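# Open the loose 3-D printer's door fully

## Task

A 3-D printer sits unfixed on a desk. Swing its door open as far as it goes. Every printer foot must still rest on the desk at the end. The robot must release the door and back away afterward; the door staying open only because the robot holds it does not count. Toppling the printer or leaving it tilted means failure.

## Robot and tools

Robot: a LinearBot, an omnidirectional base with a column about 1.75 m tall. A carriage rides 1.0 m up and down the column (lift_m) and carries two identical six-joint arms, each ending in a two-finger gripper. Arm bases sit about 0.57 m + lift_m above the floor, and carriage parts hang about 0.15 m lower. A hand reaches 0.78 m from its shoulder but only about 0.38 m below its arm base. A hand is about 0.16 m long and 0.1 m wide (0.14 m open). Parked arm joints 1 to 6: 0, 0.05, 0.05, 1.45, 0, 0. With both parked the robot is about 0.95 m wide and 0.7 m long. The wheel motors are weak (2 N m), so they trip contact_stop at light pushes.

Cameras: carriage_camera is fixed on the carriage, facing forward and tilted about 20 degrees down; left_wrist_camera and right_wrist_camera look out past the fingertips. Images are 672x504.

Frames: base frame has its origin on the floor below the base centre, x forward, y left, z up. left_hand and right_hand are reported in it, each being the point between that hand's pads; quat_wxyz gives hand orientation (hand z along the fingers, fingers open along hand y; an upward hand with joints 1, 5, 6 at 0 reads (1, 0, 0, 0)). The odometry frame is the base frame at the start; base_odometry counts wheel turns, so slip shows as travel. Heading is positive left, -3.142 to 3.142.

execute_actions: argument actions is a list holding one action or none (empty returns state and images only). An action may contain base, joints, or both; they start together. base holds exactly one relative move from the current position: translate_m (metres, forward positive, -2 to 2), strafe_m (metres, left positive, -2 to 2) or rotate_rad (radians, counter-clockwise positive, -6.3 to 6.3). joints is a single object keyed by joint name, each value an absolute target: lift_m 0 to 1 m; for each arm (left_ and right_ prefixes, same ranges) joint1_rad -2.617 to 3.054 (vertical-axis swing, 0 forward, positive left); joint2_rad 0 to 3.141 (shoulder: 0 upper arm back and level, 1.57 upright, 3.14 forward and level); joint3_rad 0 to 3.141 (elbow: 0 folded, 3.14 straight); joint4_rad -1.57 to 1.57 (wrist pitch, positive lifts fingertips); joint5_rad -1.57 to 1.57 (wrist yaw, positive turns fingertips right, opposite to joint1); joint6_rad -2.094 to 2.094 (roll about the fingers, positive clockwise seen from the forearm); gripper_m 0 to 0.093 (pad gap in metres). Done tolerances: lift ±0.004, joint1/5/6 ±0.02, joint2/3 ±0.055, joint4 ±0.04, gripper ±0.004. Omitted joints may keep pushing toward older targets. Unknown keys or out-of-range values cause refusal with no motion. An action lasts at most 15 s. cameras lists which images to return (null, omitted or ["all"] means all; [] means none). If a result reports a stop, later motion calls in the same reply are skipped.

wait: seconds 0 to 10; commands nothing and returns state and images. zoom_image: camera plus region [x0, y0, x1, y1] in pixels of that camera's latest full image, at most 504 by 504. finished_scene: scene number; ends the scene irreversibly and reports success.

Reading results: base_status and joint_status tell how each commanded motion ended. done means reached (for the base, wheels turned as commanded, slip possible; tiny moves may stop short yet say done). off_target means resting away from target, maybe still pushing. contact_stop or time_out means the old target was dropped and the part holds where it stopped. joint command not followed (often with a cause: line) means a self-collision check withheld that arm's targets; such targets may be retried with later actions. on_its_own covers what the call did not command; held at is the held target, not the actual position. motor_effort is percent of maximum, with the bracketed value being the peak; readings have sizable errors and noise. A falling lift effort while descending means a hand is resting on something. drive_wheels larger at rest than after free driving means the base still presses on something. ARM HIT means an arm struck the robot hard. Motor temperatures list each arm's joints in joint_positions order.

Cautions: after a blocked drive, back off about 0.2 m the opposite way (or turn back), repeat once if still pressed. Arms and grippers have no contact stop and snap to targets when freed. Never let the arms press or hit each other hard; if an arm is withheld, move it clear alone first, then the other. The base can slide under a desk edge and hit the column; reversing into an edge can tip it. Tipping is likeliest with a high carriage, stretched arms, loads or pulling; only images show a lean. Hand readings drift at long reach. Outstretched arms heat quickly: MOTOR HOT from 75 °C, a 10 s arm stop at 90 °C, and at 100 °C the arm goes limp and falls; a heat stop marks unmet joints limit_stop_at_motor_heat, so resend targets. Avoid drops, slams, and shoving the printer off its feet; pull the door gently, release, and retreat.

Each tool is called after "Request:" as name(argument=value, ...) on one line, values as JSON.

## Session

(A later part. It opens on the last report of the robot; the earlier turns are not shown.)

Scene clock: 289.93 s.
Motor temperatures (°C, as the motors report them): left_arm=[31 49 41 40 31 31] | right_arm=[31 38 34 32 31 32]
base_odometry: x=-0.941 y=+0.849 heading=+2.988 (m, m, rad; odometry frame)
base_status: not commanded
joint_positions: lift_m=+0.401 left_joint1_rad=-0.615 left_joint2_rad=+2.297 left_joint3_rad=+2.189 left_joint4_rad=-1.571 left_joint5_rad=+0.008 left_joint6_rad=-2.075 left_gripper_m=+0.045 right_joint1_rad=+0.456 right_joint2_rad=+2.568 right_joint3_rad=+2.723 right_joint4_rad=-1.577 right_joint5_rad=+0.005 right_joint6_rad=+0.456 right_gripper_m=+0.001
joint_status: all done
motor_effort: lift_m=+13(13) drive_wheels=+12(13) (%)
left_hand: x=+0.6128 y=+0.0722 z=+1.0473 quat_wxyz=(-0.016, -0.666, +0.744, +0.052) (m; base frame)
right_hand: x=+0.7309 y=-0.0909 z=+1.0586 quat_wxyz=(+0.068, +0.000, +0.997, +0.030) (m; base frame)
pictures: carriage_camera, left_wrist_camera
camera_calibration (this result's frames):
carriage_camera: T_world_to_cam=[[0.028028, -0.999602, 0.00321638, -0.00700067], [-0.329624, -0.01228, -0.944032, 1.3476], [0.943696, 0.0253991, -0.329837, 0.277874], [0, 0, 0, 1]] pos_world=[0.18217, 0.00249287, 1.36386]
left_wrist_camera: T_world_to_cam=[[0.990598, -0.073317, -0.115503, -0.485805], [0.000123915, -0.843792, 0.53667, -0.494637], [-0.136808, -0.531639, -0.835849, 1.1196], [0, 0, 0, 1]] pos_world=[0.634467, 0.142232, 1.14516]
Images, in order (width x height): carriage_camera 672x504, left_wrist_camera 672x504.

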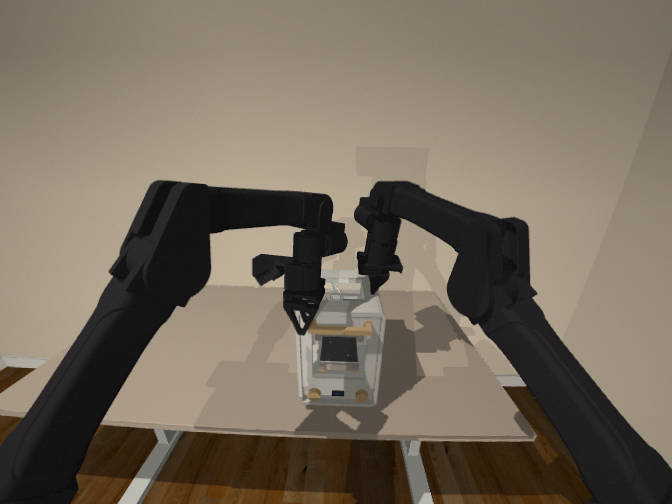

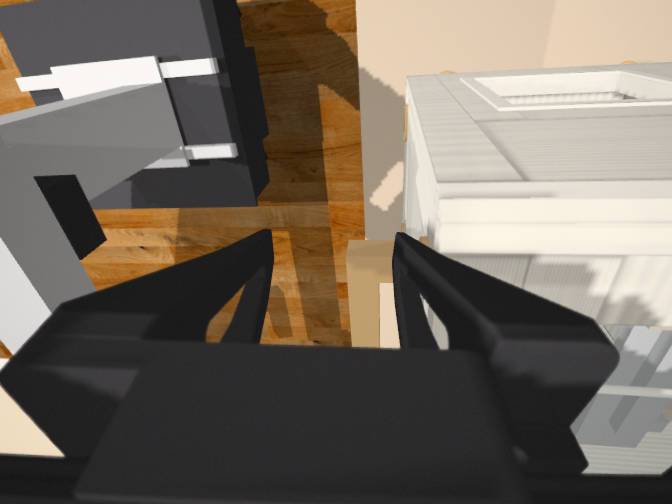

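Request:
execute_actions(actions=[{"joints":{"left_joint1_rad":-0.7,"left_joint2_rad":2.33,"left_joint3_rad":2.29}}], cameras=["left_wrist_camera"])

Request:
execute_actions(actions=[{"joints":{"left_joint2_rad":2.45,"left_joint3_rad":2.29}}], cameras=["left_wrist_camera","carriage_camera"])

Scene clock: 295.17 s.
Motor temperatures (°C, as the motors report them): left_arm=[31 49 41 40 31 31] | right_arm=[31 38 33 32 31 32]
base_odometry: x=-0.941 y=+0.849 heading=+2.988 (m, m, rad; odometry frame)
base_status: not commanded
joint_positions: lift_m=+0.401 left_joint1_rad=-0.707 left_joint2_rad=+2.323 left_joint3_rad=+2.283 left_joint4_rad=-1.571 left_joint5_rad=+0.003 left_joint6_rad=-2.075 left_gripper_m=+0.045 right_joint1_rad=+0.456 right_joint2_rad=+2.568 right_joint3_rad=+2.723 right_joint4_rad=-1.577 right_joint5_rad=+0.005 right_joint6_rad=+0.456 right_gripper_m=+0.001
joint_status: all done
motor_effort: lift_m=+11(12) drive_wheels=+12(13) (%)
left_hand: x=+0.6041 y=+0.0302 z=+1.0584 quat_wxyz=(-0.005, -0.632, +0.775, +0.020) (m; base frame)
right_hand: x=+0.7309 y=-0.0908 z=+1.0586 quat_wxyz=(+0.068, +0.000, +0.997, +0.031) (m; base frame)
pictures: left_wrist_camera
camera_calibration (this result's frames):
left_wrist_camera: T_world_to_cam=[[0.984302, -0.167769, -0.0548065, -0.536488], [-0.10788, -0.817667, 0.565493, -0.502061], [-0.139686, -0.550703, -0.82293, 1.0939], [0, 0, 0, 1]] pos_world=[0.626706, 0.101891, 1.15471]
Images, in order (width x height): left_wrist_camera 672x504.

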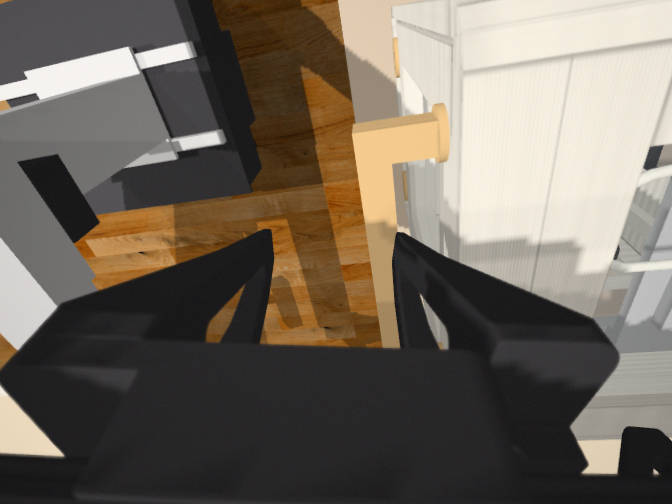

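Scene clock: 295.87 s.
Motor temperatures (°C, as the motors report them): left_arm=[31 50 41 40 31 31] | right_arm=[31 38 33 32 31 32]
base_odometry: x=-0.941 y=+0.849 heading=+2.988 (m, m, rad; odometry frame)
base_status: not commanded
joint_positions: lift_m=+0.401 left_joint1_rad=-0.707 left_joint2_rad=+2.345 left_joint3_rad=+2.277 left_joint4_rad=-1.570 left_joint5_rad=+0.005 left_joint6_rad=-2.072 left_gripper_m=+0.045 right_joint1_rad=+0.456 right_joint2_rad=+2.568 right_joint3_rad=+2.723 right_joint4_rad=-1.577 right_joint5_rad=+0.006 right_joint6_rad=+0.456 right_gripper_m=+0.001
joint_status: left_joint2_rad not_followed (moved +0.021 of +0.127); left_joint3_rad not_followed (moved -0.006 of +0.007)
motor_effort: lift_m=+17(12) drive_wheels=+13(15) (%)
left_hand: x=+0.6030 y=+0.0308 z=+1.0480 quat_wxyz=(-0.008, -0.630, +0.776, +0.033) (m; base frame)
right_hand: x=+0.7309 y=-0.0909 z=+1.0586 quat_wxyz=(+0.068, +0.001, +0.997, +0.030) (m; base frame)
pictures: carriage_camera, left_wrist_camera
joint command not followed: on one or more control steps a check withheld the commanded joint targets of the left arm, and it was not sent them on those steps. On the call's last step the targets were still withheld.
cause: the commanded joint targets would bring a part of the robot too close to another arm (this arm's wrist (the part past joint 4) and the other arm's wrist (the part past joint 4)); next, command targets that bring no part of the robot closer to that arm.
camera_calibration (this result's frames):
carriage_camera: T_world_to_cam=[[0.028028, -0.999602, 0.00321638, -0.00700049], [-0.329624, -0.01228, -0.944032, 1.34755], [0.943696, 0.0253991, -0.329837, 0.277856], [0, 0, 0, 1]] pos_world=[0.18217, 0.00249287, 1.3638]
left_wrist_camera: T_world_to_cam=[[0.98239, -0.169617, -0.0783544, -0.51002], [-0.098498, -0.826511, 0.554237, -0.489407], [-0.158769, -0.536759, -0.828663, 1.10271], [0, 0, 0, 1]] pos_world=[0.627909, 0.10088, 1.14506]
Images, in order (width x height): carriage_camera 672x504, left_wrist_camera 672x504.

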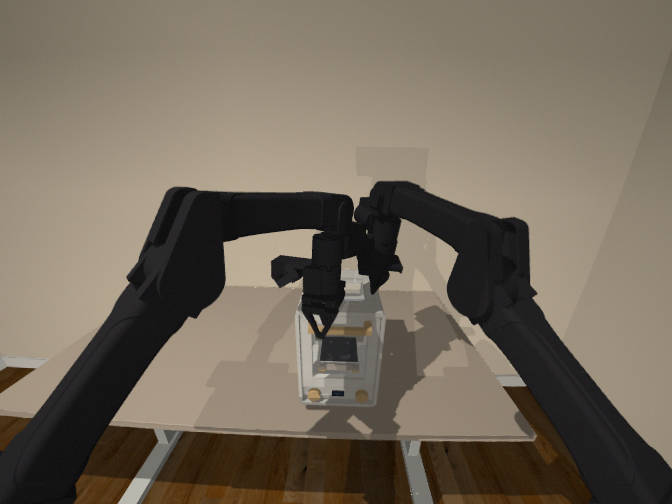

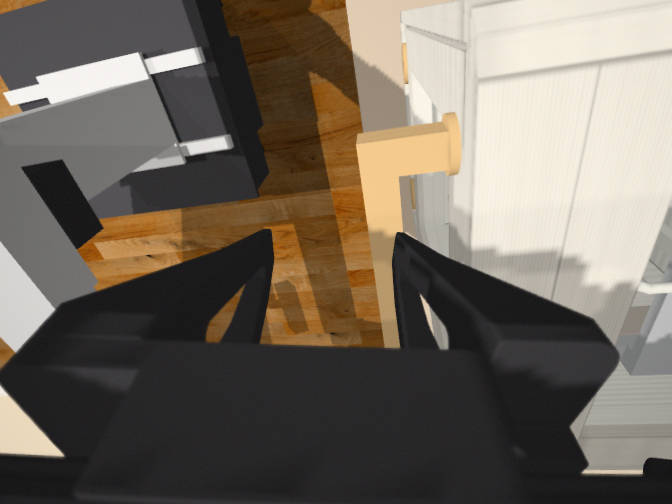

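Request:
execute_actions(actions=[{"joints":{"right_joint2_rad":2.5,"right_joint3_rad":2.9,"right_joint1_rad":0.42,"left_joint2_rad":2.33,"left_joint3_rad":2.33,"left_joint1_rad":-0.68}}], cameras=[])

Request:
execute_actions(actions=[{"joints":{"right_joint2_rad":2.85,"right_joint3_rad":2.98}}])

Scene clock: 302.20 s.
Motor temperatures (°C, as the motors report them): left_arm=[31 51 41 39 31 31] | right_arm=[31 38 33 32 31 32]
base_odometry: x=-0.941 y=+0.849 heading=+2.988 (m, m, rad; odometry frame)
base_status: not commanded
joint_positions: lift_m=+0.400 left_joint1_rad=-0.688 left_joint2_rad=+2.330 left_joint3_rad=+2.324 left_joint4_rad=-1.572 left_joint5_rad=+0.009 left_joint6_rad=-2.076 left_gripper_m=+0.045 right_joint1_rad=+0.426 right_joint2_rad=+2.498 right_joint3_rad=+2.892 right_joint4_rad=-1.564 right_joint5_rad=+0.001 right_joint6_rad=+0.456 right_gripper_m=+0.001
joint_status: all done
motor_effort: lift_m=+16(15) drive_wheels=+11(16) (%)
left_hand: x=+0.6148 y=+0.0312 z=+1.0652 quat_wxyz=(-0.005, -0.640, +0.768, +0.003) (m; base frame)
right_hand: x=+0.7546 y=-0.0959 z=+1.1427 quat_wxyz=(+0.180, +0.015, +0.980, +0.085) (m; base frame)
pictures: none
joint command not followed: on one or more control steps a check withheld the commanded joint targets of the left arm, and it was not sent them on those steps.
cause: the commanded joint targets would bring a part of the robot too close to another arm (this arm's wrist (the part past joint 4) and the other arm's wrist (the part past joint 4)); next, command targets that bring no part of the robot closer to that arm.
No camera images: the call's "cameras" was empty. Leave "cameras" out to get every camera's image.

Scene clock: 303.27 s.
Motor temperatures (°C, as the motors report them): left_arm=[31 51 41 39 31 31] | right_arm=[31 38 33 32 31 32]
base_odometry: x=-0.941 y=+0.849 heading=+2.988 (m, m, rad; odometry frame)
base_status: not commanded
joint_positions: lift_m=+0.400 left_joint1_rad=-0.685 left_joint2_rad=+2.330 left_joint3_rad=+2.324 left_joint4_rad=-1.569 left_joint5_rad=+0.006 left_joint6_rad=-2.076 left_gripper_m=+0.045 right_joint1_rad=+0.423 right_joint2_rad=+2.741 right_joint3_rad=+3.028 right_joint4_rad=-1.521 right_joint5_rad=+0.009 right_joint6_rad=+0.456 right_gripper_m=+0.001
joint_status: right_joint2_rad off_target (ended at +2.741, target +2.850); the others done
motor_effort: lift_m=+15(18) drive_wheels=+11(19) (%)
left_hand: x=+0.6166 y=+0.0322 z=+1.0651 quat_wxyz=(-0.003, -0.641, +0.767, +0.002) (m; base frame)
right_hand: x=+0.7849 y=-0.0854 z=+1.0586 quat_wxyz=(+0.153, +0.017, +0.986, +0.067) (m; base frame)
pictures: carriage_camera, left_wrist_camera, right_wrist_camera
camera_calibration (this result's frames):
carriage_camera: T_world_to_cam=[[0.028028, -0.999602, 0.00321638, -0.00699968], [-0.329624, -0.01228, -0.944032, 1.34732], [0.943696, 0.0253991, -0.329837, 0.277774], [0, 0, 0, 1]] pos_world=[0.18217, 0.00249287, 1.36355]
left_wrist_camera: T_world_to_cam=[[0.989119, -0.144999, -0.0248839, -0.583658], [-0.103471, -0.805879, 0.582969, -0.52462], [-0.104583, -0.574051, -0.812113, 1.06992], [0, 0, 0, 1]] pos_world=[0.63492, 0.106778, 1.16021]
right_wrist_camera: T_world_to_cam=[[0.0357985, -0.990351, -0.133878, 0.0270469], [-0.967778, -0.0677663, 0.242515, 0.507537], [-0.249248, 0.120882, -0.960866, 1.34459], [0, 0, 0, 1]] pos_world=[0.82535, -0.101357, 1.1725]
Images, in order (width x height): carriage_camera 672x504, left_wrist_camera 672x504, right_wrist_camera 672x504.

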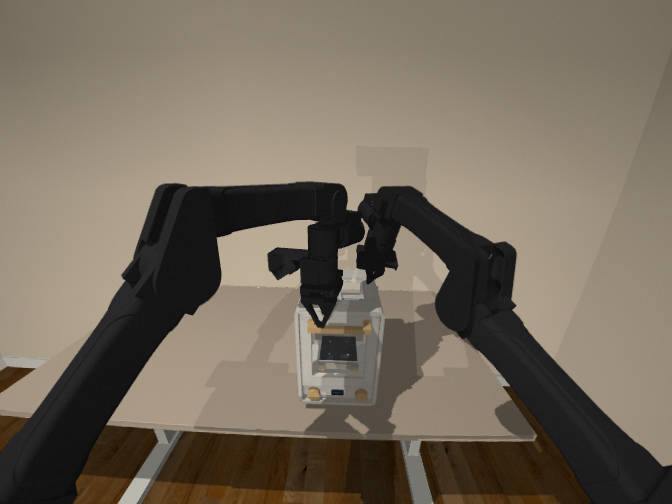

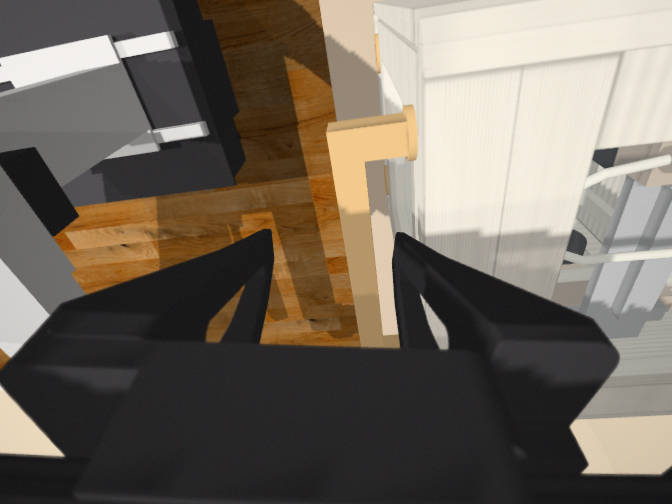

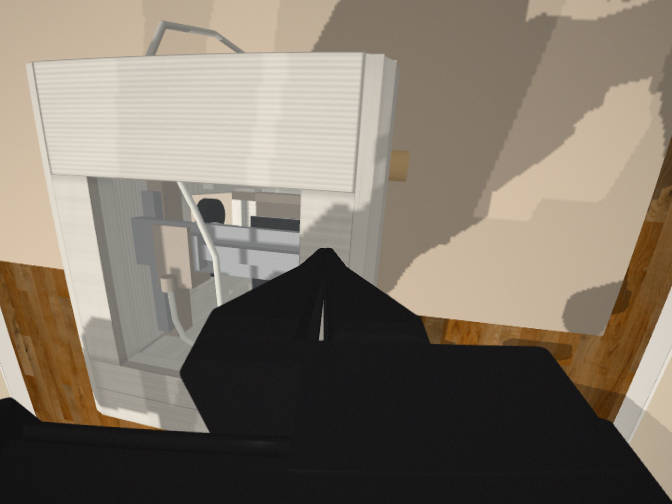

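Good. Lower the left into the gap.

Request:
execute_actions(actions=[{"joints":{"left_joint2_rad":2.47,"left_joint3_rad":2.33,"right_joint2_rad":2.85}}], cameras=["left_wrist_camera","carriage_camera"])

Scene clock: 309.30 s.
Motor temperatures (°C, as the motors report them): left_arm=[31 51 41 39 31 31] | right_arm=[31 37 33 32 31 32]
base_odometry: x=-0.941 y=+0.849 heading=+2.988 (m, m, rad; odometry frame)
base_status: not commanded
joint_positions: lift_m=+0.400 left_joint1_rad=-0.695 left_joint2_rad=+2.413 left_joint3_rad=+2.329 left_joint4_rad=-1.573 left_joint5_rad=+0.018 left_joint6_rad=-2.090 left_gripper_m=+0.045 right_joint1_rad=+0.423 right_joint2_rad=+2.742 right_joint3_rad=+3.028 right_joint4_rad=-1.517 right_joint5_rad=+0.012 right_joint6_rad=+0.456 right_gripper_m=+0.001
joint_status: left_joint2_rad off_target (ended at +2.413, target +2.470); right_joint2_rad off_target (ended at +2.743, target +2.850); the others done
motor_effort: lift_m=+15(16) drive_wheels=+12(12) (%)
left_hand: x=+0.6113 y=+0.0275 z=+1.0310 quat_wxyz=(-0.017, -0.642, +0.765, +0.041) (m; base frame)
right_hand: x=+0.7861 y=-0.0854 z=+1.0584 quat_wxyz=(+0.155, +0.017, +0.985, +0.067) (m; base frame)
pictures: carriage_camera, left_wrist_camera
camera_calibration (this result's frames):
carriage_camera: T_world_to_cam=[[0.028028, -0.999602, 0.00321638, -0.00699968], [-0.329624, -0.01228, -0.944032, 1.34732], [0.943696, 0.0253991, -0.329837, 0.277774], [0, 0, 0, 1]] pos_world=[0.18217, 0.00249287, 1.36355]
left_wrist_camera: T_world_to_cam=[[0.985211, -0.138332, -0.101109, -0.499227], [-0.0598366, -0.83071, 0.55348, -0.504593], [-0.160556, -0.539245, -0.826702, 1.08725], [0, 0, 0, 1]] pos_world=[0.636216, 0.0980659, 1.12764]
Images, in order (width x height): carriage_camera 672x504, left_wrist_camera 672x504.

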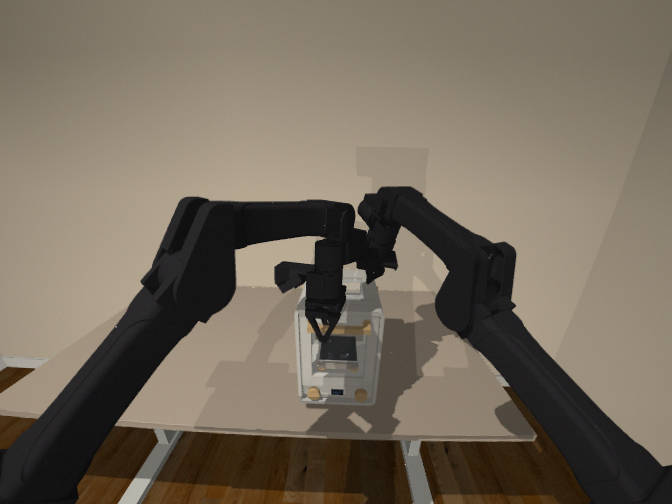

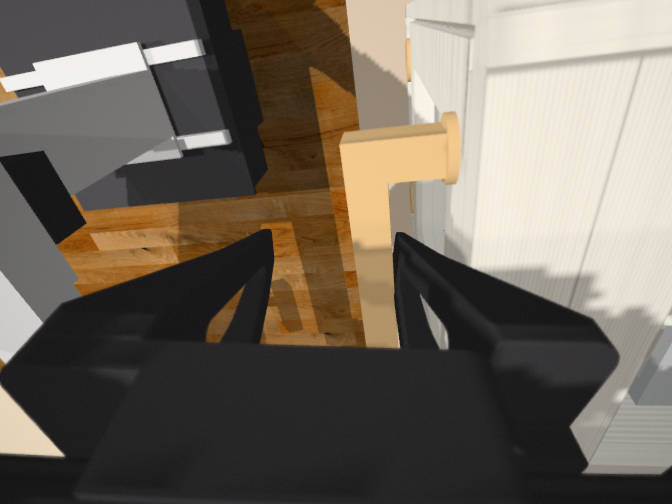

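Request:
execute_actions(actions=[{"joints":{"left_gripper_m":0,"left_joint2_rad":2.42}}], cameras=[])

Request:
execute_actions(actions=[{"joints":{"left_gripper_m":0,"left_joint1_rad":-0.78,"left_joint2_rad":2.33,"left_joint3_rad":2.15,"right_joint2_rad":2.85}}])

Scene clock: 313.53 s.
Motor temperatures (°C, as the motors report them): left_arm=[31 50 41 39 31 31] | right_arm=[31 37 33 32 31 32]
base_odometry: x=-0.941 y=+0.849 heading=+2.988 (m, m, rad; odometry frame)
base_status: not commanded
joint_positions: lift_m=+0.400 left_joint1_rad=-0.683 left_joint2_rad=+2.413 left_joint3_rad=+2.332 left_joint4_rad=-1.525 left_joint5_rad=+0.006 left_joint6_rad=-2.091 left_gripper_m=+0.013 right_joint1_rad=+0.423 right_joint2_rad=+2.742 right_joint3_rad=+3.028 right_joint4_rad=-1.516 right_joint5_rad=+0.009 right_joint6_rad=+0.456 right_gripper_m=+0.001
joint_status: left_gripper_m off_target (ended at +0.013, target +0.000); the others done
motor_effort: lift_m=+17(14) drive_wheels=+13(14) (%)
left_hand: x=+0.6257 y=+0.0255 z=+1.0310 quat_wxyz=(-0.006, -0.647, +0.762, +0.017) (m; base frame)
right_hand: x=+0.7860 y=-0.0850 z=+1.0584 quat_wxyz=(+0.155, +0.017, +0.985, +0.068) (m; base frame)
pictures: none
No camera images: the call's "cameras" was empty. Leave "cameras" out to get every camera's image.

Scene clock: 314.30 s.
Motor temperatures (°C, as the motors report them): left_arm=[31 50 41 39 31 31] | right_arm=[31 37 33 32 31 32]
base_odometry: x=-0.941 y=+0.849 heading=+2.988 (m, m, rad; odometry frame)
base_status: not commanded
joint_positions: lift_m=+0.400 left_joint1_rad=-0.721 left_joint2_rad=+2.332 left_joint3_rad=+2.187 left_joint4_rad=-1.417 left_joint5_rad=-0.083 left_joint6_rad=-2.091 left_gripper_m=+0.014 right_joint1_rad=+0.423 right_joint2_rad=+2.742 right_joint3_rad=+3.028 right_joint4_rad=-1.517 right_joint5_rad=+0.009 right_joint6_rad=+0.456 right_gripper_m=+0.001
joint_status: left_joint1_rad off_target (ended at -0.721, target -0.780); left_gripper_m off_target (ended at +0.014, target +0.000); right_joint2_rad off_target (ended at +2.742, target +2.850); the others done
motor_effort: lift_m=+14(15) drive_wheels=+13(13) (%)
left_hand: x=+0.6232 y=+0.0249 z=+1.0307 quat_wxyz=(+0.042, -0.632, +0.774, +0.002) (m; base frame)
right_hand: x=+0.7858 y=-0.0850 z=+1.0584 quat_wxyz=(+0.155, +0.017, +0.985, +0.068) (m; base frame)
pictures: carriage_camera, left_wrist_camera, right_wrist_camera
camera_calibration (this result's frames):
carriage_camera: T_world_to_cam=[[0.028028, -0.999602, 0.00321638, -0.00699968], [-0.329624, -0.01228, -0.944032, 1.34732], [0.943696, 0.0253991, -0.329837, 0.277774], [0, 0, 0, 1]] pos_world=[0.18217, 0.00249287, 1.36355]
left_wrist_camera: T_world_to_cam=[[0.985419, -0.16688, 0.0331651, -0.649119], [-0.159206, -0.835621, 0.525729, -0.415249], [-0.0600204, -0.523344, -0.850005, 1.04852], [0, 0, 0, 1]] pos_world=[0.636477, 0.0934191, 1.13108]
right_wrist_camera: T_world_to_cam=[[0.0361726, -0.990182, -0.135019, 0.0283013], [-0.968449, -0.0680686, 0.239736, 0.511931], [-0.246573, 0.122087, -0.961403, 1.34306], [0, 0, 0, 1]] pos_world=[0.825918, -0.101101, 1.17232]
Images, in order (width x height): carriage_camera 672x504, left_wrist_camera 672x504, right_wrist_camera 672x504.

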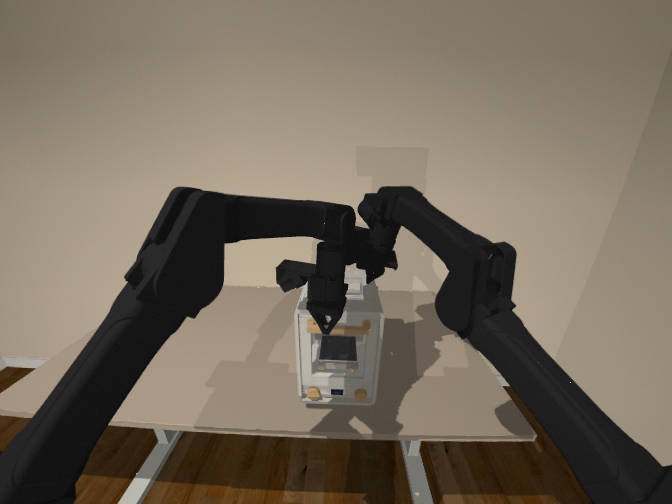

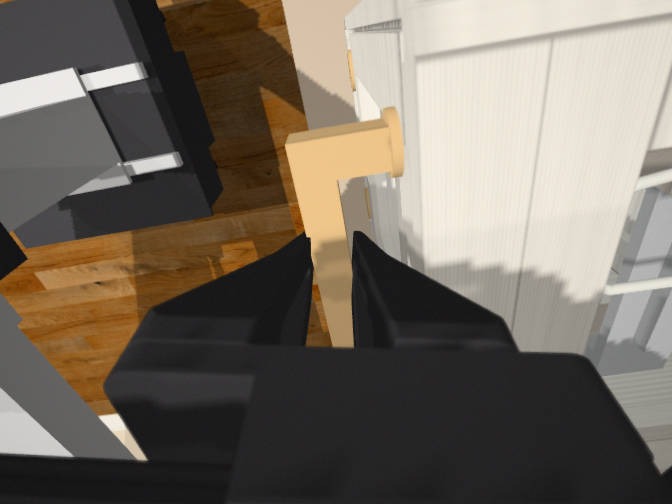

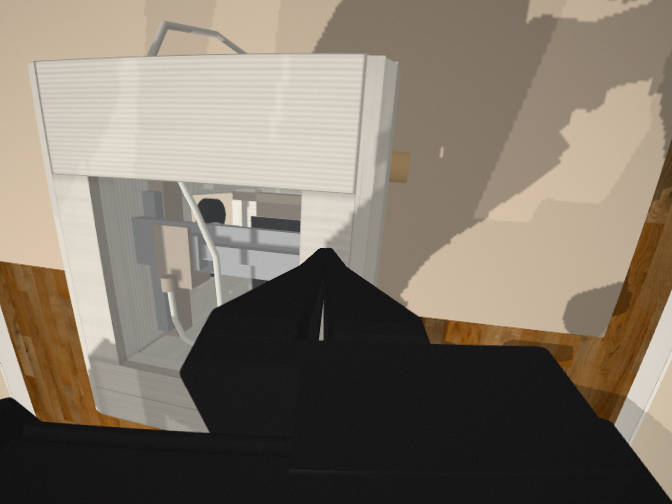

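Request:
execute_actions(actions=[{"joints":{"left_gripper_m":0.045,"left_joint1_rad":-0.69,"left_joint2_rad":2.41,"left_joint3_rad":2.33,"left_joint4_rad":-1.57,"right_joint2_rad":2.74}}], cameras=[])

Request:
execute_actions(actions=[{"joints":{"left_joint2_rad":2.1,"right_joint2_rad":2.3,"right_joint3_rad":2.6}}], cameras=[])

Request:
execute_actions(actions=[{"joints":{"left_joint1_rad":-0.2,"right_joint1_rad":0.15}}], cameras=[])

Request:
execute_actions(actions=[{"joints":{"left_gripper_m":0,"left_joint2_rad":2.5,"left_joint3_rad":2.9,"left_joint6_rad":-0.45,"right_gripper_m":0.045,"right_joint2_rad":2.2,"right_joint3_rad":2.33,"right_joint4_rad":-1.57,"right_joint6_rad":2.08}}], cameras=[])

Request:
execute_actions(actions=[{"joints":{"left_joint1_rad":-0.43}}], cameras=[])

Request:
execute_actions(actions=[{"joints":{"left_joint2_rad":2.85,"left_joint3_rad":2.98}}], cameras=[])

Request:
execute_actions(actions=[{"joints":{"right_joint1_rad":0.66,"right_joint2_rad":2.3}}])

Scene clock: 328.87 s.
Motor temperatures (°C, as the motors report them): left_arm=[32 53 39 39 31 31] | right_arm=[31 37 32 32 31 32]
base_odometry: x=-0.941 y=+0.849 heading=+2.988 (m, m, rad; odometry frame)
base_status: not commanded
joint_positions: lift_m=+0.400 left_joint1_rad=-0.711 left_joint2_rad=+2.403 left_joint3_rad=+2.308 left_joint4_rad=-1.563 left_joint5_rad=-0.022 left_joint6_rad=-2.090 left_gripper_m=+0.045 right_joint1_rad=+0.423 right_joint2_rad=+2.729 right_joint3_rad=+3.017 right_joint4_rad=-1.514 right_joint5_rad=+0.009 right_joint6_rad=+0.456 right_gripper_m=+0.001
joint_status: left_joint1_rad off_target (ended at -0.711, target -0.690); the others done
motor_effort: lift_m=+16(14) drive_wheels=+14(14) (%)
left_hand: x=+0.6102 y=+0.0284 z=+1.0302 quat_wxyz=(+0.003, -0.635, +0.771, +0.045) (m; base frame)
right_hand: x=+0.7855 y=-0.0851 z=+1.0626 quat_wxyz=(+0.157, +0.017, +0.985, +0.069) (m; base frame)
pictures: none
No camera images: the call's "cameras" was empty. Leave "cameras" out to get every camera's image.

Scene clock: 330.03 s.
Motor temperatures (°C, as the motors report them): left_arm=[32 53 39 39 31 31] | right_arm=[31 37 32 32 31 32]
base_odometry: x=-0.941 y=+0.849 heading=+2.988 (m, m, rad; odometry frame)
base_status: not commanded
joint_positions: lift_m=+0.400 left_joint1_rad=-0.696 left_joint2_rad=+2.089 left_joint3_rad=+2.337 left_joint4_rad=-1.562 left_joint5_rad=-0.010 left_joint6_rad=-2.086 left_gripper_m=+0.045 right_joint1_rad=+0.423 right_joint2_rad=+2.297 right_joint3_rad=+2.613 right_joint4_rad=-1.537 right_joint5_rad=+0.009 right_joint6_rad=+0.456 right_gripper_m=+0.001
joint_status: all done
motor_effort: lift_m=+16(14) drive_wheels=+12(13) (%)
left_hand: x=+0.6073 y=+0.0367 z=+1.1706 quat_wxyz=(+0.027, -0.636, +0.761, -0.125) (m; base frame)
right_hand: x=+0.7225 y=-0.1135 z=+1.1606 quat_wxyz=(+0.159, +0.017, +0.985, +0.070) (m; base frame)
pictures: none
No camera images: the call's "cameras" was empty. Leave "cameras" out to get every camera's image.

Scene clock: 331.13 s.
Motor temperatures (°C, as the motors report them): left_arm=[32 52 39 39 31 31] | right_arm=[31 38 32 32 31 32]
base_odometry: x=-0.941 y=+0.849 heading=+2.988 (m, m, rad; odometry frame)
base_status: not commanded
joint_positions: lift_m=+0.400 left_joint1_rad=-0.192 left_joint2_rad=+2.089 left_joint3_rad=+2.337 left_joint4_rad=-1.562 left_joint5_rad=-0.003 left_joint6_rad=-2.086 left_gripper_m=+0.045 right_joint1_rad=+0.142 right_joint2_rad=+2.297 right_joint3_rad=+2.613 right_joint4_rad=-1.538 right_joint5_rad=+0.012 right_joint6_rad=+0.456 right_gripper_m=+0.001
joint_status: all done
motor_effort: lift_m=+16(12) drive_wheels=+11(12) (%)
left_hand: x=+0.6997 y=+0.2324 z=+1.1706 quat_wxyz=(+0.055, -0.805, +0.579, -0.115) (m; base frame)
right_hand: x=+0.7607 y=-0.2472 z=+1.1606 quat_wxyz=(+0.168, +0.155, +0.972, +0.046) (m; base frame)
pictures: none
No camera images: the call's "cameras" was empty. Leave "cameras" out to get every camera's image.

Scene clock: 332.90 s.
Motor temperatures (°C, as the motors report them): left_arm=[32 52 40 39 31 31] | right_arm=[31 38 33 32 31 32]
base_odometry: x=-0.941 y=+0.849 heading=+2.988 (m, m, rad; odometry frame)
base_status: not commanded
joint_positions: lift_m=+0.400 left_joint1_rad=-0.192 left_joint2_rad=+2.497 left_joint3_rad=+2.893 left_joint4_rad=-1.567 left_joint5_rad=-0.003 left_joint6_rad=-0.455 left_gripper_m=+0.000 right_joint1_rad=+0.142 right_joint2_rad=+2.207 right_joint3_rad=+2.335 right_joint4_rad=-1.559 right_joint5_rad=+0.012 right_joint6_rad=+2.072 right_gripper_m=+0.045
joint_status: all done
motor_effort: lift_m=+15(16) drive_wheels=+10(11) (%)
left_hand: x=+0.7918 y=+0.2145 z=+1.1431 quat_wxyz=(+0.189, -0.129, +0.972, -0.062) (m; base frame)
right_hand: x=+0.7140 y=-0.2538 z=+1.1206 quat_wxyz=(+0.036, +0.820, +0.568, +0.060) (m; base frame)
pictures: none
No camera images: the call's "cameras" was empty. Leave "cameras" out to get every camera's image.

Scene clock: 334.00 s.
Motor temperatures (°C, as the motors report them): left_arm=[32 53 40 39 31 31] | right_arm=[31 39 33 32 31 32]
base_odometry: x=-0.941 y=+0.849 heading=+2.988 (m, m, rad; odometry frame)
base_status: not commanded
joint_positions: lift_m=+0.400 left_joint1_rad=-0.431 left_joint2_rad=+2.497 left_joint3_rad=+2.893 left_joint4_rad=-1.567 left_joint5_rad=+0.004 left_joint6_rad=-0.454 left_gripper_m=+0.000 right_joint1_rad=+0.142 right_joint2_rad=+2.207 right_joint3_rad=+2.335 right_joint4_rad=-1.559 right_joint5_rad=+0.012 right_joint6_rad=+2.072 right_gripper_m=+0.045
joint_status: all done
motor_effort: lift_m=+15(13) drive_wheels=+10(11) (%)
left_hand: x=+0.7527 y=+0.0931 z=+1.1431 quat_wxyz=(+0.179, -0.011, +0.980, -0.087) (m; base frame)
right_hand: x=+0.7140 y=-0.2538 z=+1.1206 quat_wxyz=(+0.036, +0.820, +0.568, +0.060) (m; base frame)
pictures: none
No camera images: the call's "cameras" was empty. Leave "cameras" out to get every camera's image.

Scene clock: 335.07 s.
Motor temperatures (°C, as the motors report them): left_arm=[31 52 40 39 31 31] | right_arm=[31 39 33 32 31 32]
base_odometry: x=-0.941 y=+0.849 heading=+2.988 (m, m, rad; odometry frame)
base_status: not commanded
joint_positions: lift_m=+0.400 left_joint1_rad=-0.428 left_joint2_rad=+2.723 left_joint3_rad=+3.030 left_joint4_rad=-1.532 left_joint5_rad=-0.006 left_joint6_rad=-0.453 left_gripper_m=+0.000 right_joint1_rad=+0.145 right_joint2_rad=+2.207 right_joint3_rad=+2.335 right_joint4_rad=-1.566 right_joint5_rad=+0.010 right_joint6_rad=+2.072 right_gripper_m=+0.045
joint_status: left_joint2_rad off_target (ended at +2.723, target +2.850); the others done
motor_effort: lift_m=+16(16) drive_wheels=-7(12) (%)
left_hand: x=+0.7816 y=+0.0836 z=+1.0682 quat_wxyz=(+0.157, -0.013, +0.985, -0.071) (m; base frame)
right_hand: x=+0.7120 y=-0.2526 z=+1.1202 quat_wxyz=(+0.034, +0.820, +0.569, +0.057) (m; base frame)
pictures: none
No camera images: the call's "cameras" was empty. Leave "cameras" out to get every camera's image.

Scene clock: 336.17 s.
Motor temperatures (°C, as the motors report them): left_arm=[31 52 39 39 31 31] | right_arm=[31 39 33 32 31 32]
base_odometry: x=-0.941 y=+0.849 heading=+2.988 (m, m, rad; odometry frame)
base_status: not commanded
joint_positions: lift_m=+0.400 left_joint1_rad=-0.428 left_joint2_rad=+2.723 left_joint3_rad=+3.030 left_joint4_rad=-1.531 left_joint5_rad=-0.005 left_joint6_rad=-0.453 left_gripper_m=+0.000 right_joint1_rad=+0.669 right_joint2_rad=+2.320 right_joint3_rad=+2.335 right_joint4_rad=-1.566 right_joint5_rad=+0.002 right_joint6_rad=+2.072 right_gripper_m=+0.045
joint_status: all done
motor_effort: lift_m=+15(14) drive_wheels=+8(10) (%)
left_hand: x=+0.7817 y=+0.0834 z=+1.0683 quat_wxyz=(+0.157, -0.013, +0.985, -0.071) (m; base frame)
right_hand: x=+0.6238 y=-0.0370 z=+1.0720 quat_wxyz=(+0.003, +0.645, +0.764, +0.009) (m; base frame)
pictures: carriage_camera, left_wrist_camera, right_wrist_camera
camera_calibration (this result's frames):
carriage_camera: T_world_to_cam=[[0.028028, -0.999602, 0.00321638, -0.00699957], [-0.329624, -0.01228, -0.944032, 1.34728], [0.943696, 0.0253991, -0.329837, 0.277762], [0, 0, 0, 1]] pos_world=[0.18217, 0.00249287, 1.36352]
left_wrist_camera: T_world_to_cam=[[0.04062, -0.989695, 0.137306, -0.100867], [-0.95341, 0.00272094, 0.301664, 0.429352], [-0.29893, -0.143163, -0.943475, 1.37548], [0, 0, 0, 1]] pos_world=[0.824617, 0.0959217, 1.18206]
right_wrist_camera: T_world_to_cam=[[-0.976477, -0.213624, -0.0292755, 0.630619], [-0.195578, 0.820346, 0.537385, -0.413268], [-0.0907823, 0.53047, -0.842829, 1.10116], [0, 0, 0, 1]] pos_world=[0.634925, -0.110395, 1.16864]
Images, in order (width x height): carriage_camera 672x504, left_wrist_camera 672x504, right_wrist_camera 672x504.

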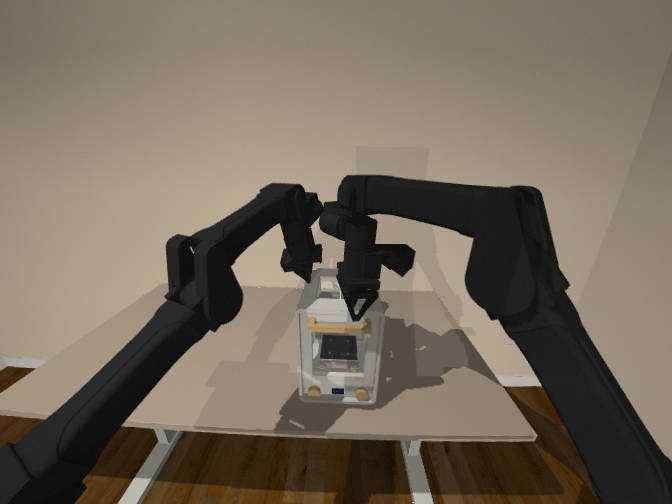

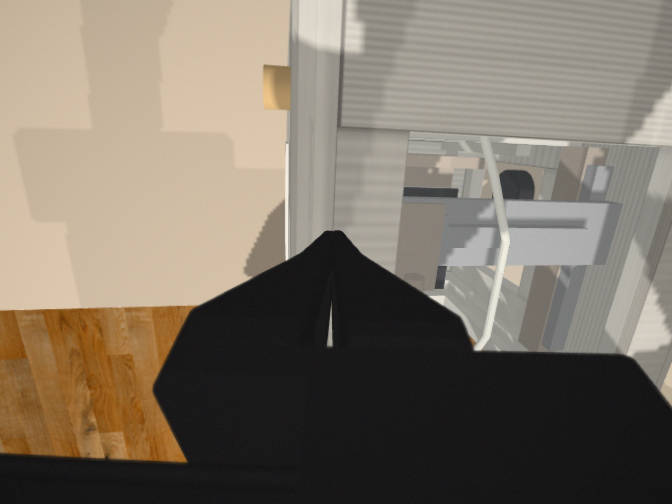

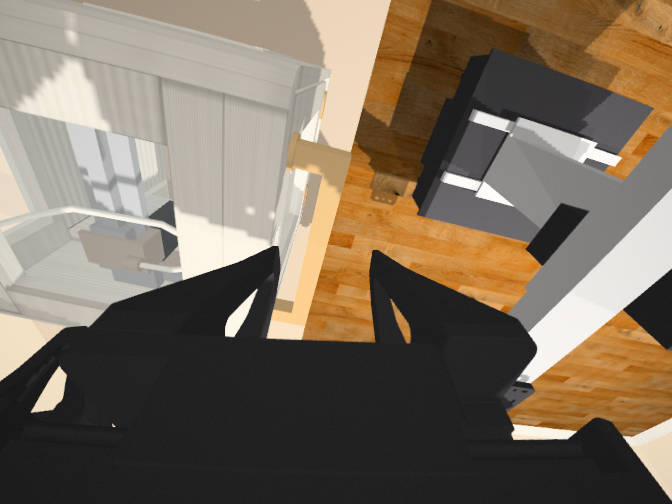

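Request:
execute_actions(actions=[{"joints":{"right_joint1_rad":0.69,"right_joint2_rad":2.3,"right_joint3_rad":2.28,"left_joint2_rad":2.85}}], cameras=[])

Request:
execute_actions(actions=[{"joints":{"right_joint2_rad":2.42,"right_joint3_rad":2.31}}], cameras=["right_wrist_camera","carriage_camera"])

Scene clock: 342.37 s.
Motor temperatures (°C, as the motors report them): left_arm=[31 49 39 39 31 31] | right_arm=[31 42 33 32 31 32]
base_odometry: x=-0.941 y=+0.849 heading=+2.988 (m, m, rad; odometry frame)
base_status: not commanded
joint_positions: lift_m=+0.400 left_joint1_rad=-0.428 left_joint2_rad=+2.723 left_joint3_rad=+3.030 left_joint4_rad=-1.531 left_joint5_rad=-0.006 left_joint6_rad=-0.453 left_gripper_m=+0.000 right_joint1_rad=+0.682 right_joint2_rad=+2.315 right_joint3_rad=+2.290 right_joint4_rad=-1.566 right_joint5_rad=+0.003 right_joint6_rad=+2.072 right_gripper_m=+0.045
joint_status: left_joint2_rad off_target (ended at +2.723, target +2.850); the others done
motor_effort: lift_m=+11(16) drive_wheels=+9(9) (%)
left_hand: x=+0.7817 y=+0.0835 z=+1.0683 quat_wxyz=(+0.157, -0.013, +0.985, -0.071) (m; base frame)
right_hand: x=+0.6138 y=-0.0378 z=+1.0633 quat_wxyz=(-0.001, +0.640, +0.768, -0.010) (m; base frame)
pictures: none
No camera images: the call's "cameras" was empty. Leave "cameras" out to get every camera's image.

Scene clock: 343.07 s.
Motor temperatures (°C, as the motors report them): left_arm=[31 49 39 39 31 31] | right_arm=[31 42 33 32 31 32]
base_odometry: x=-0.941 y=+0.849 heading=+2.988 (m, m, rad; odometry frame)
base_status: not commanded
joint_positions: lift_m=+0.400 left_joint1_rad=-0.428 left_joint2_rad=+2.723 left_joint3_rad=+3.030 left_joint4_rad=-1.530 left_joint5_rad=-0.006 left_joint6_rad=-0.453 left_gripper_m=+0.000 right_joint1_rad=+0.685 right_joint2_rad=+2.411 right_joint3_rad=+2.300 right_joint4_rad=-1.569 right_joint5_rad=+0.009 right_joint6_rad=+2.095 right_gripper_m=+0.045
joint_status: all done
motor_effort: lift_m=+17(15) drive_wheels=+9(9) (%)
left_hand: x=+0.7819 y=+0.0835 z=+1.0680 quat_wxyz=(+0.157, -0.013, +0.985, -0.071) (m; base frame)
right_hand: x=+0.6133 y=-0.0377 z=+1.0253 quat_wxyz=(-0.005, +0.647, +0.761, -0.054) (m; base frame)
pictures: carriage_camera, right_wrist_camera
camera_calibration (this result's frames):
carriage_camera: T_world_to_cam=[[0.028028, -0.999602, 0.00321638, -0.00699957], [-0.329624, -0.01228, -0.944032, 1.34728], [0.943696, 0.0253991, -0.329837, 0.277762], [0, 0, 0, 1]] pos_world=[0.18217, 0.00249287, 1.36352]
right_wrist_camera: T_world_to_cam=[[-0.97533, -0.205351, 0.0810077, 0.505401], [-0.142315, 0.865439, 0.480376, -0.362201], [-0.168753, 0.456996, -0.873314, 1.13755], [0, 0, 0, 1]] pos_world=[0.63335, -0.102608, 1.12649]
Images, in order (width x height): carriage_camera 672x504, right_wrist_camera 672x504.

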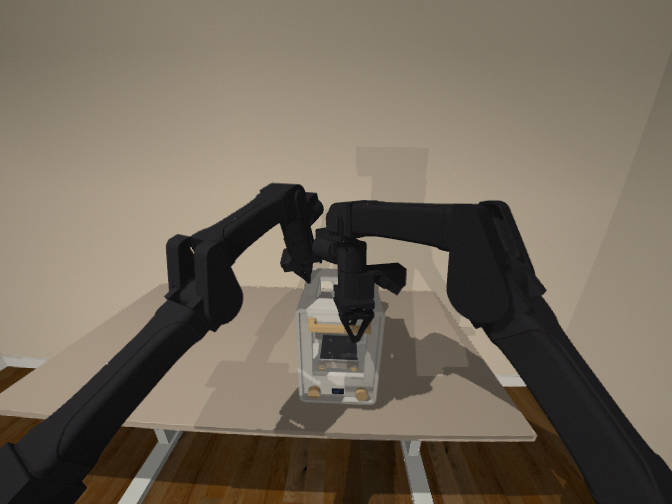

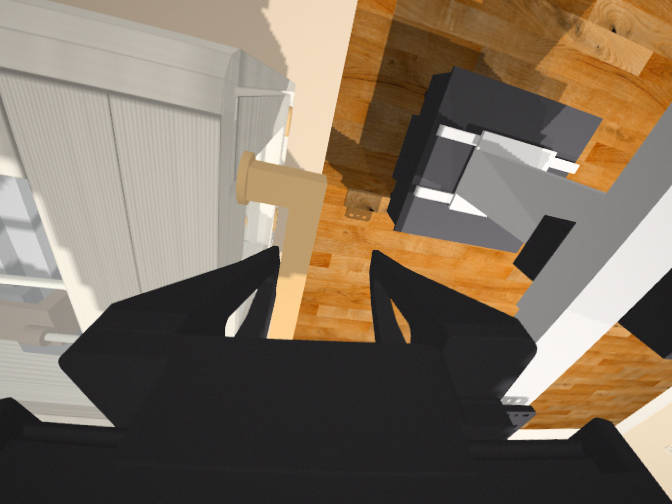

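Request:
execute_actions(actions=[{"joints":{"right_joint1_rad":0.82,"right_joint2_rad":2.3,"right_joint3_rad":2.05,"right_joint4_rad":-1.57,"left_joint2_rad":2.9}}])

Scene clock: 348.43 s.
Motor temperatures (°C, as the motors report them): left_arm=[31 47 38 39 31 31] | right_arm=[31 43 34 32 31 32]
base_odometry: x=-0.941 y=+0.849 heading=+2.988 (m, m, rad; odometry frame)
base_status: not commanded
joint_positions: lift_m=+0.400 left_joint1_rad=-0.428 left_joint2_rad=+2.734 left_joint3_rad=+3.041 left_joint4_rad=-1.527 left_joint5_rad=+0.012 left_joint6_rad=-0.453 left_gripper_m=+0.000 right_joint1_rad=+0.765 right_joint2_rad=+2.300 right_joint3_rad=+2.098 right_joint4_rad=-1.417 right_joint5_rad=+0.162 right_joint6_rad=+2.097 right_gripper_m=+0.045
joint_status: left_joint2_rad off_target (ended at +2.734, target +2.900); right_joint1_rad off_target (ended at +0.765, target +0.820); right_joint4_rad off_target (ended at -1.417, target -1.570); the others done
motor_effort: lift_m=+15(15) drive_wheels=+9(9) (%)
left_hand: x=+0.7824 y=+0.0798 z=+1.0661 quat_wxyz=(+0.155, -0.011, +0.985, -0.080) (m; base frame)
right_hand: x=+0.6058 y=-0.0329 z=+1.0242 quat_wxyz=(+0.077, +0.614, +0.785, -0.035) (m; base frame)
pictures: carriage_camera, left_wrist_camera, right_wrist_camera
camera_calibration (this result's frames):
carriage_camera: T_world_to_cam=[[0.028028, -0.999602, 0.00321638, -0.00699957], [-0.329624, -0.01228, -0.944032, 1.34728], [0.943696, 0.0253991, -0.329837, 0.277762], [0, 0, 0, 1]] pos_world=[0.18217, 0.00249287, 1.36352]
left_wrist_camera: T_world_to_cam=[[0.0350795, -0.987461, 0.153916, -0.117755], [-0.952551, 0.0135575, 0.304078, 0.42661], [-0.302352, -0.15728, -0.940131, 1.37334], [0, 0, 0, 1]] pos_world=[0.82573, 0.0939353, 1.17952]
right_wrist_camera: T_world_to_cam=[[-0.955951, -0.290354, -0.0430406, 0.611591], [-0.284094, 0.878356, 0.384424, -0.182307], [-0.0738142, 0.379718, -0.922153, 1.12308], [0, 0, 0, 1]] pos_world=[0.615758, -0.0887467, 1.13206]
Images, in order (width x height): carriage_camera 672x504, left_wrist_camera 672x504, right_wrist_camera 672x504.

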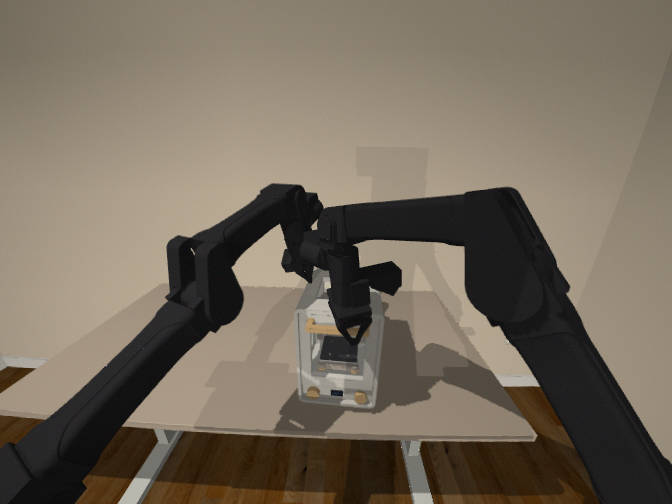

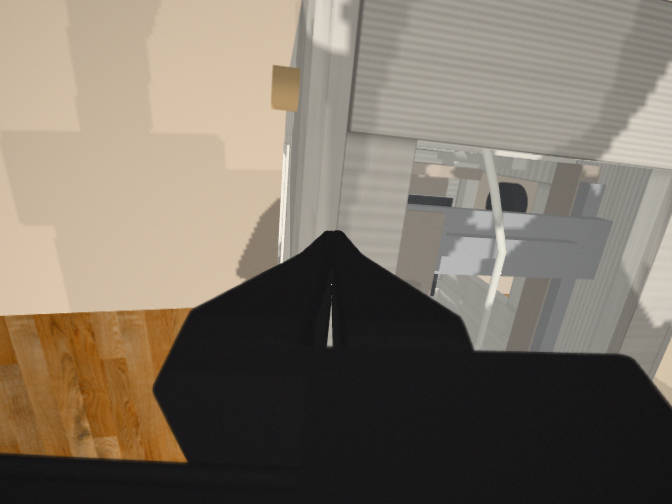

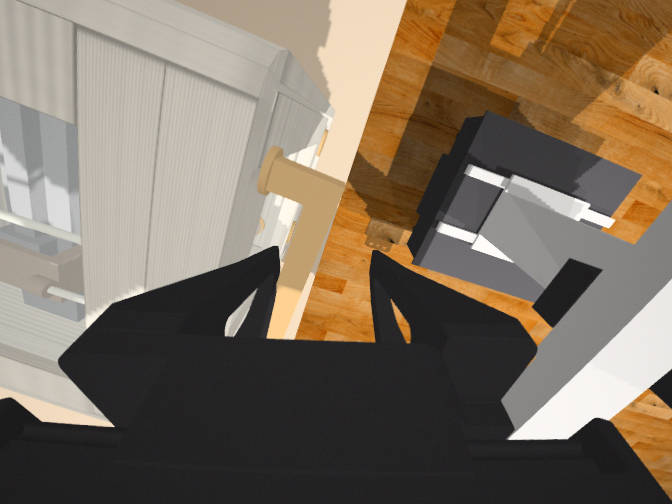

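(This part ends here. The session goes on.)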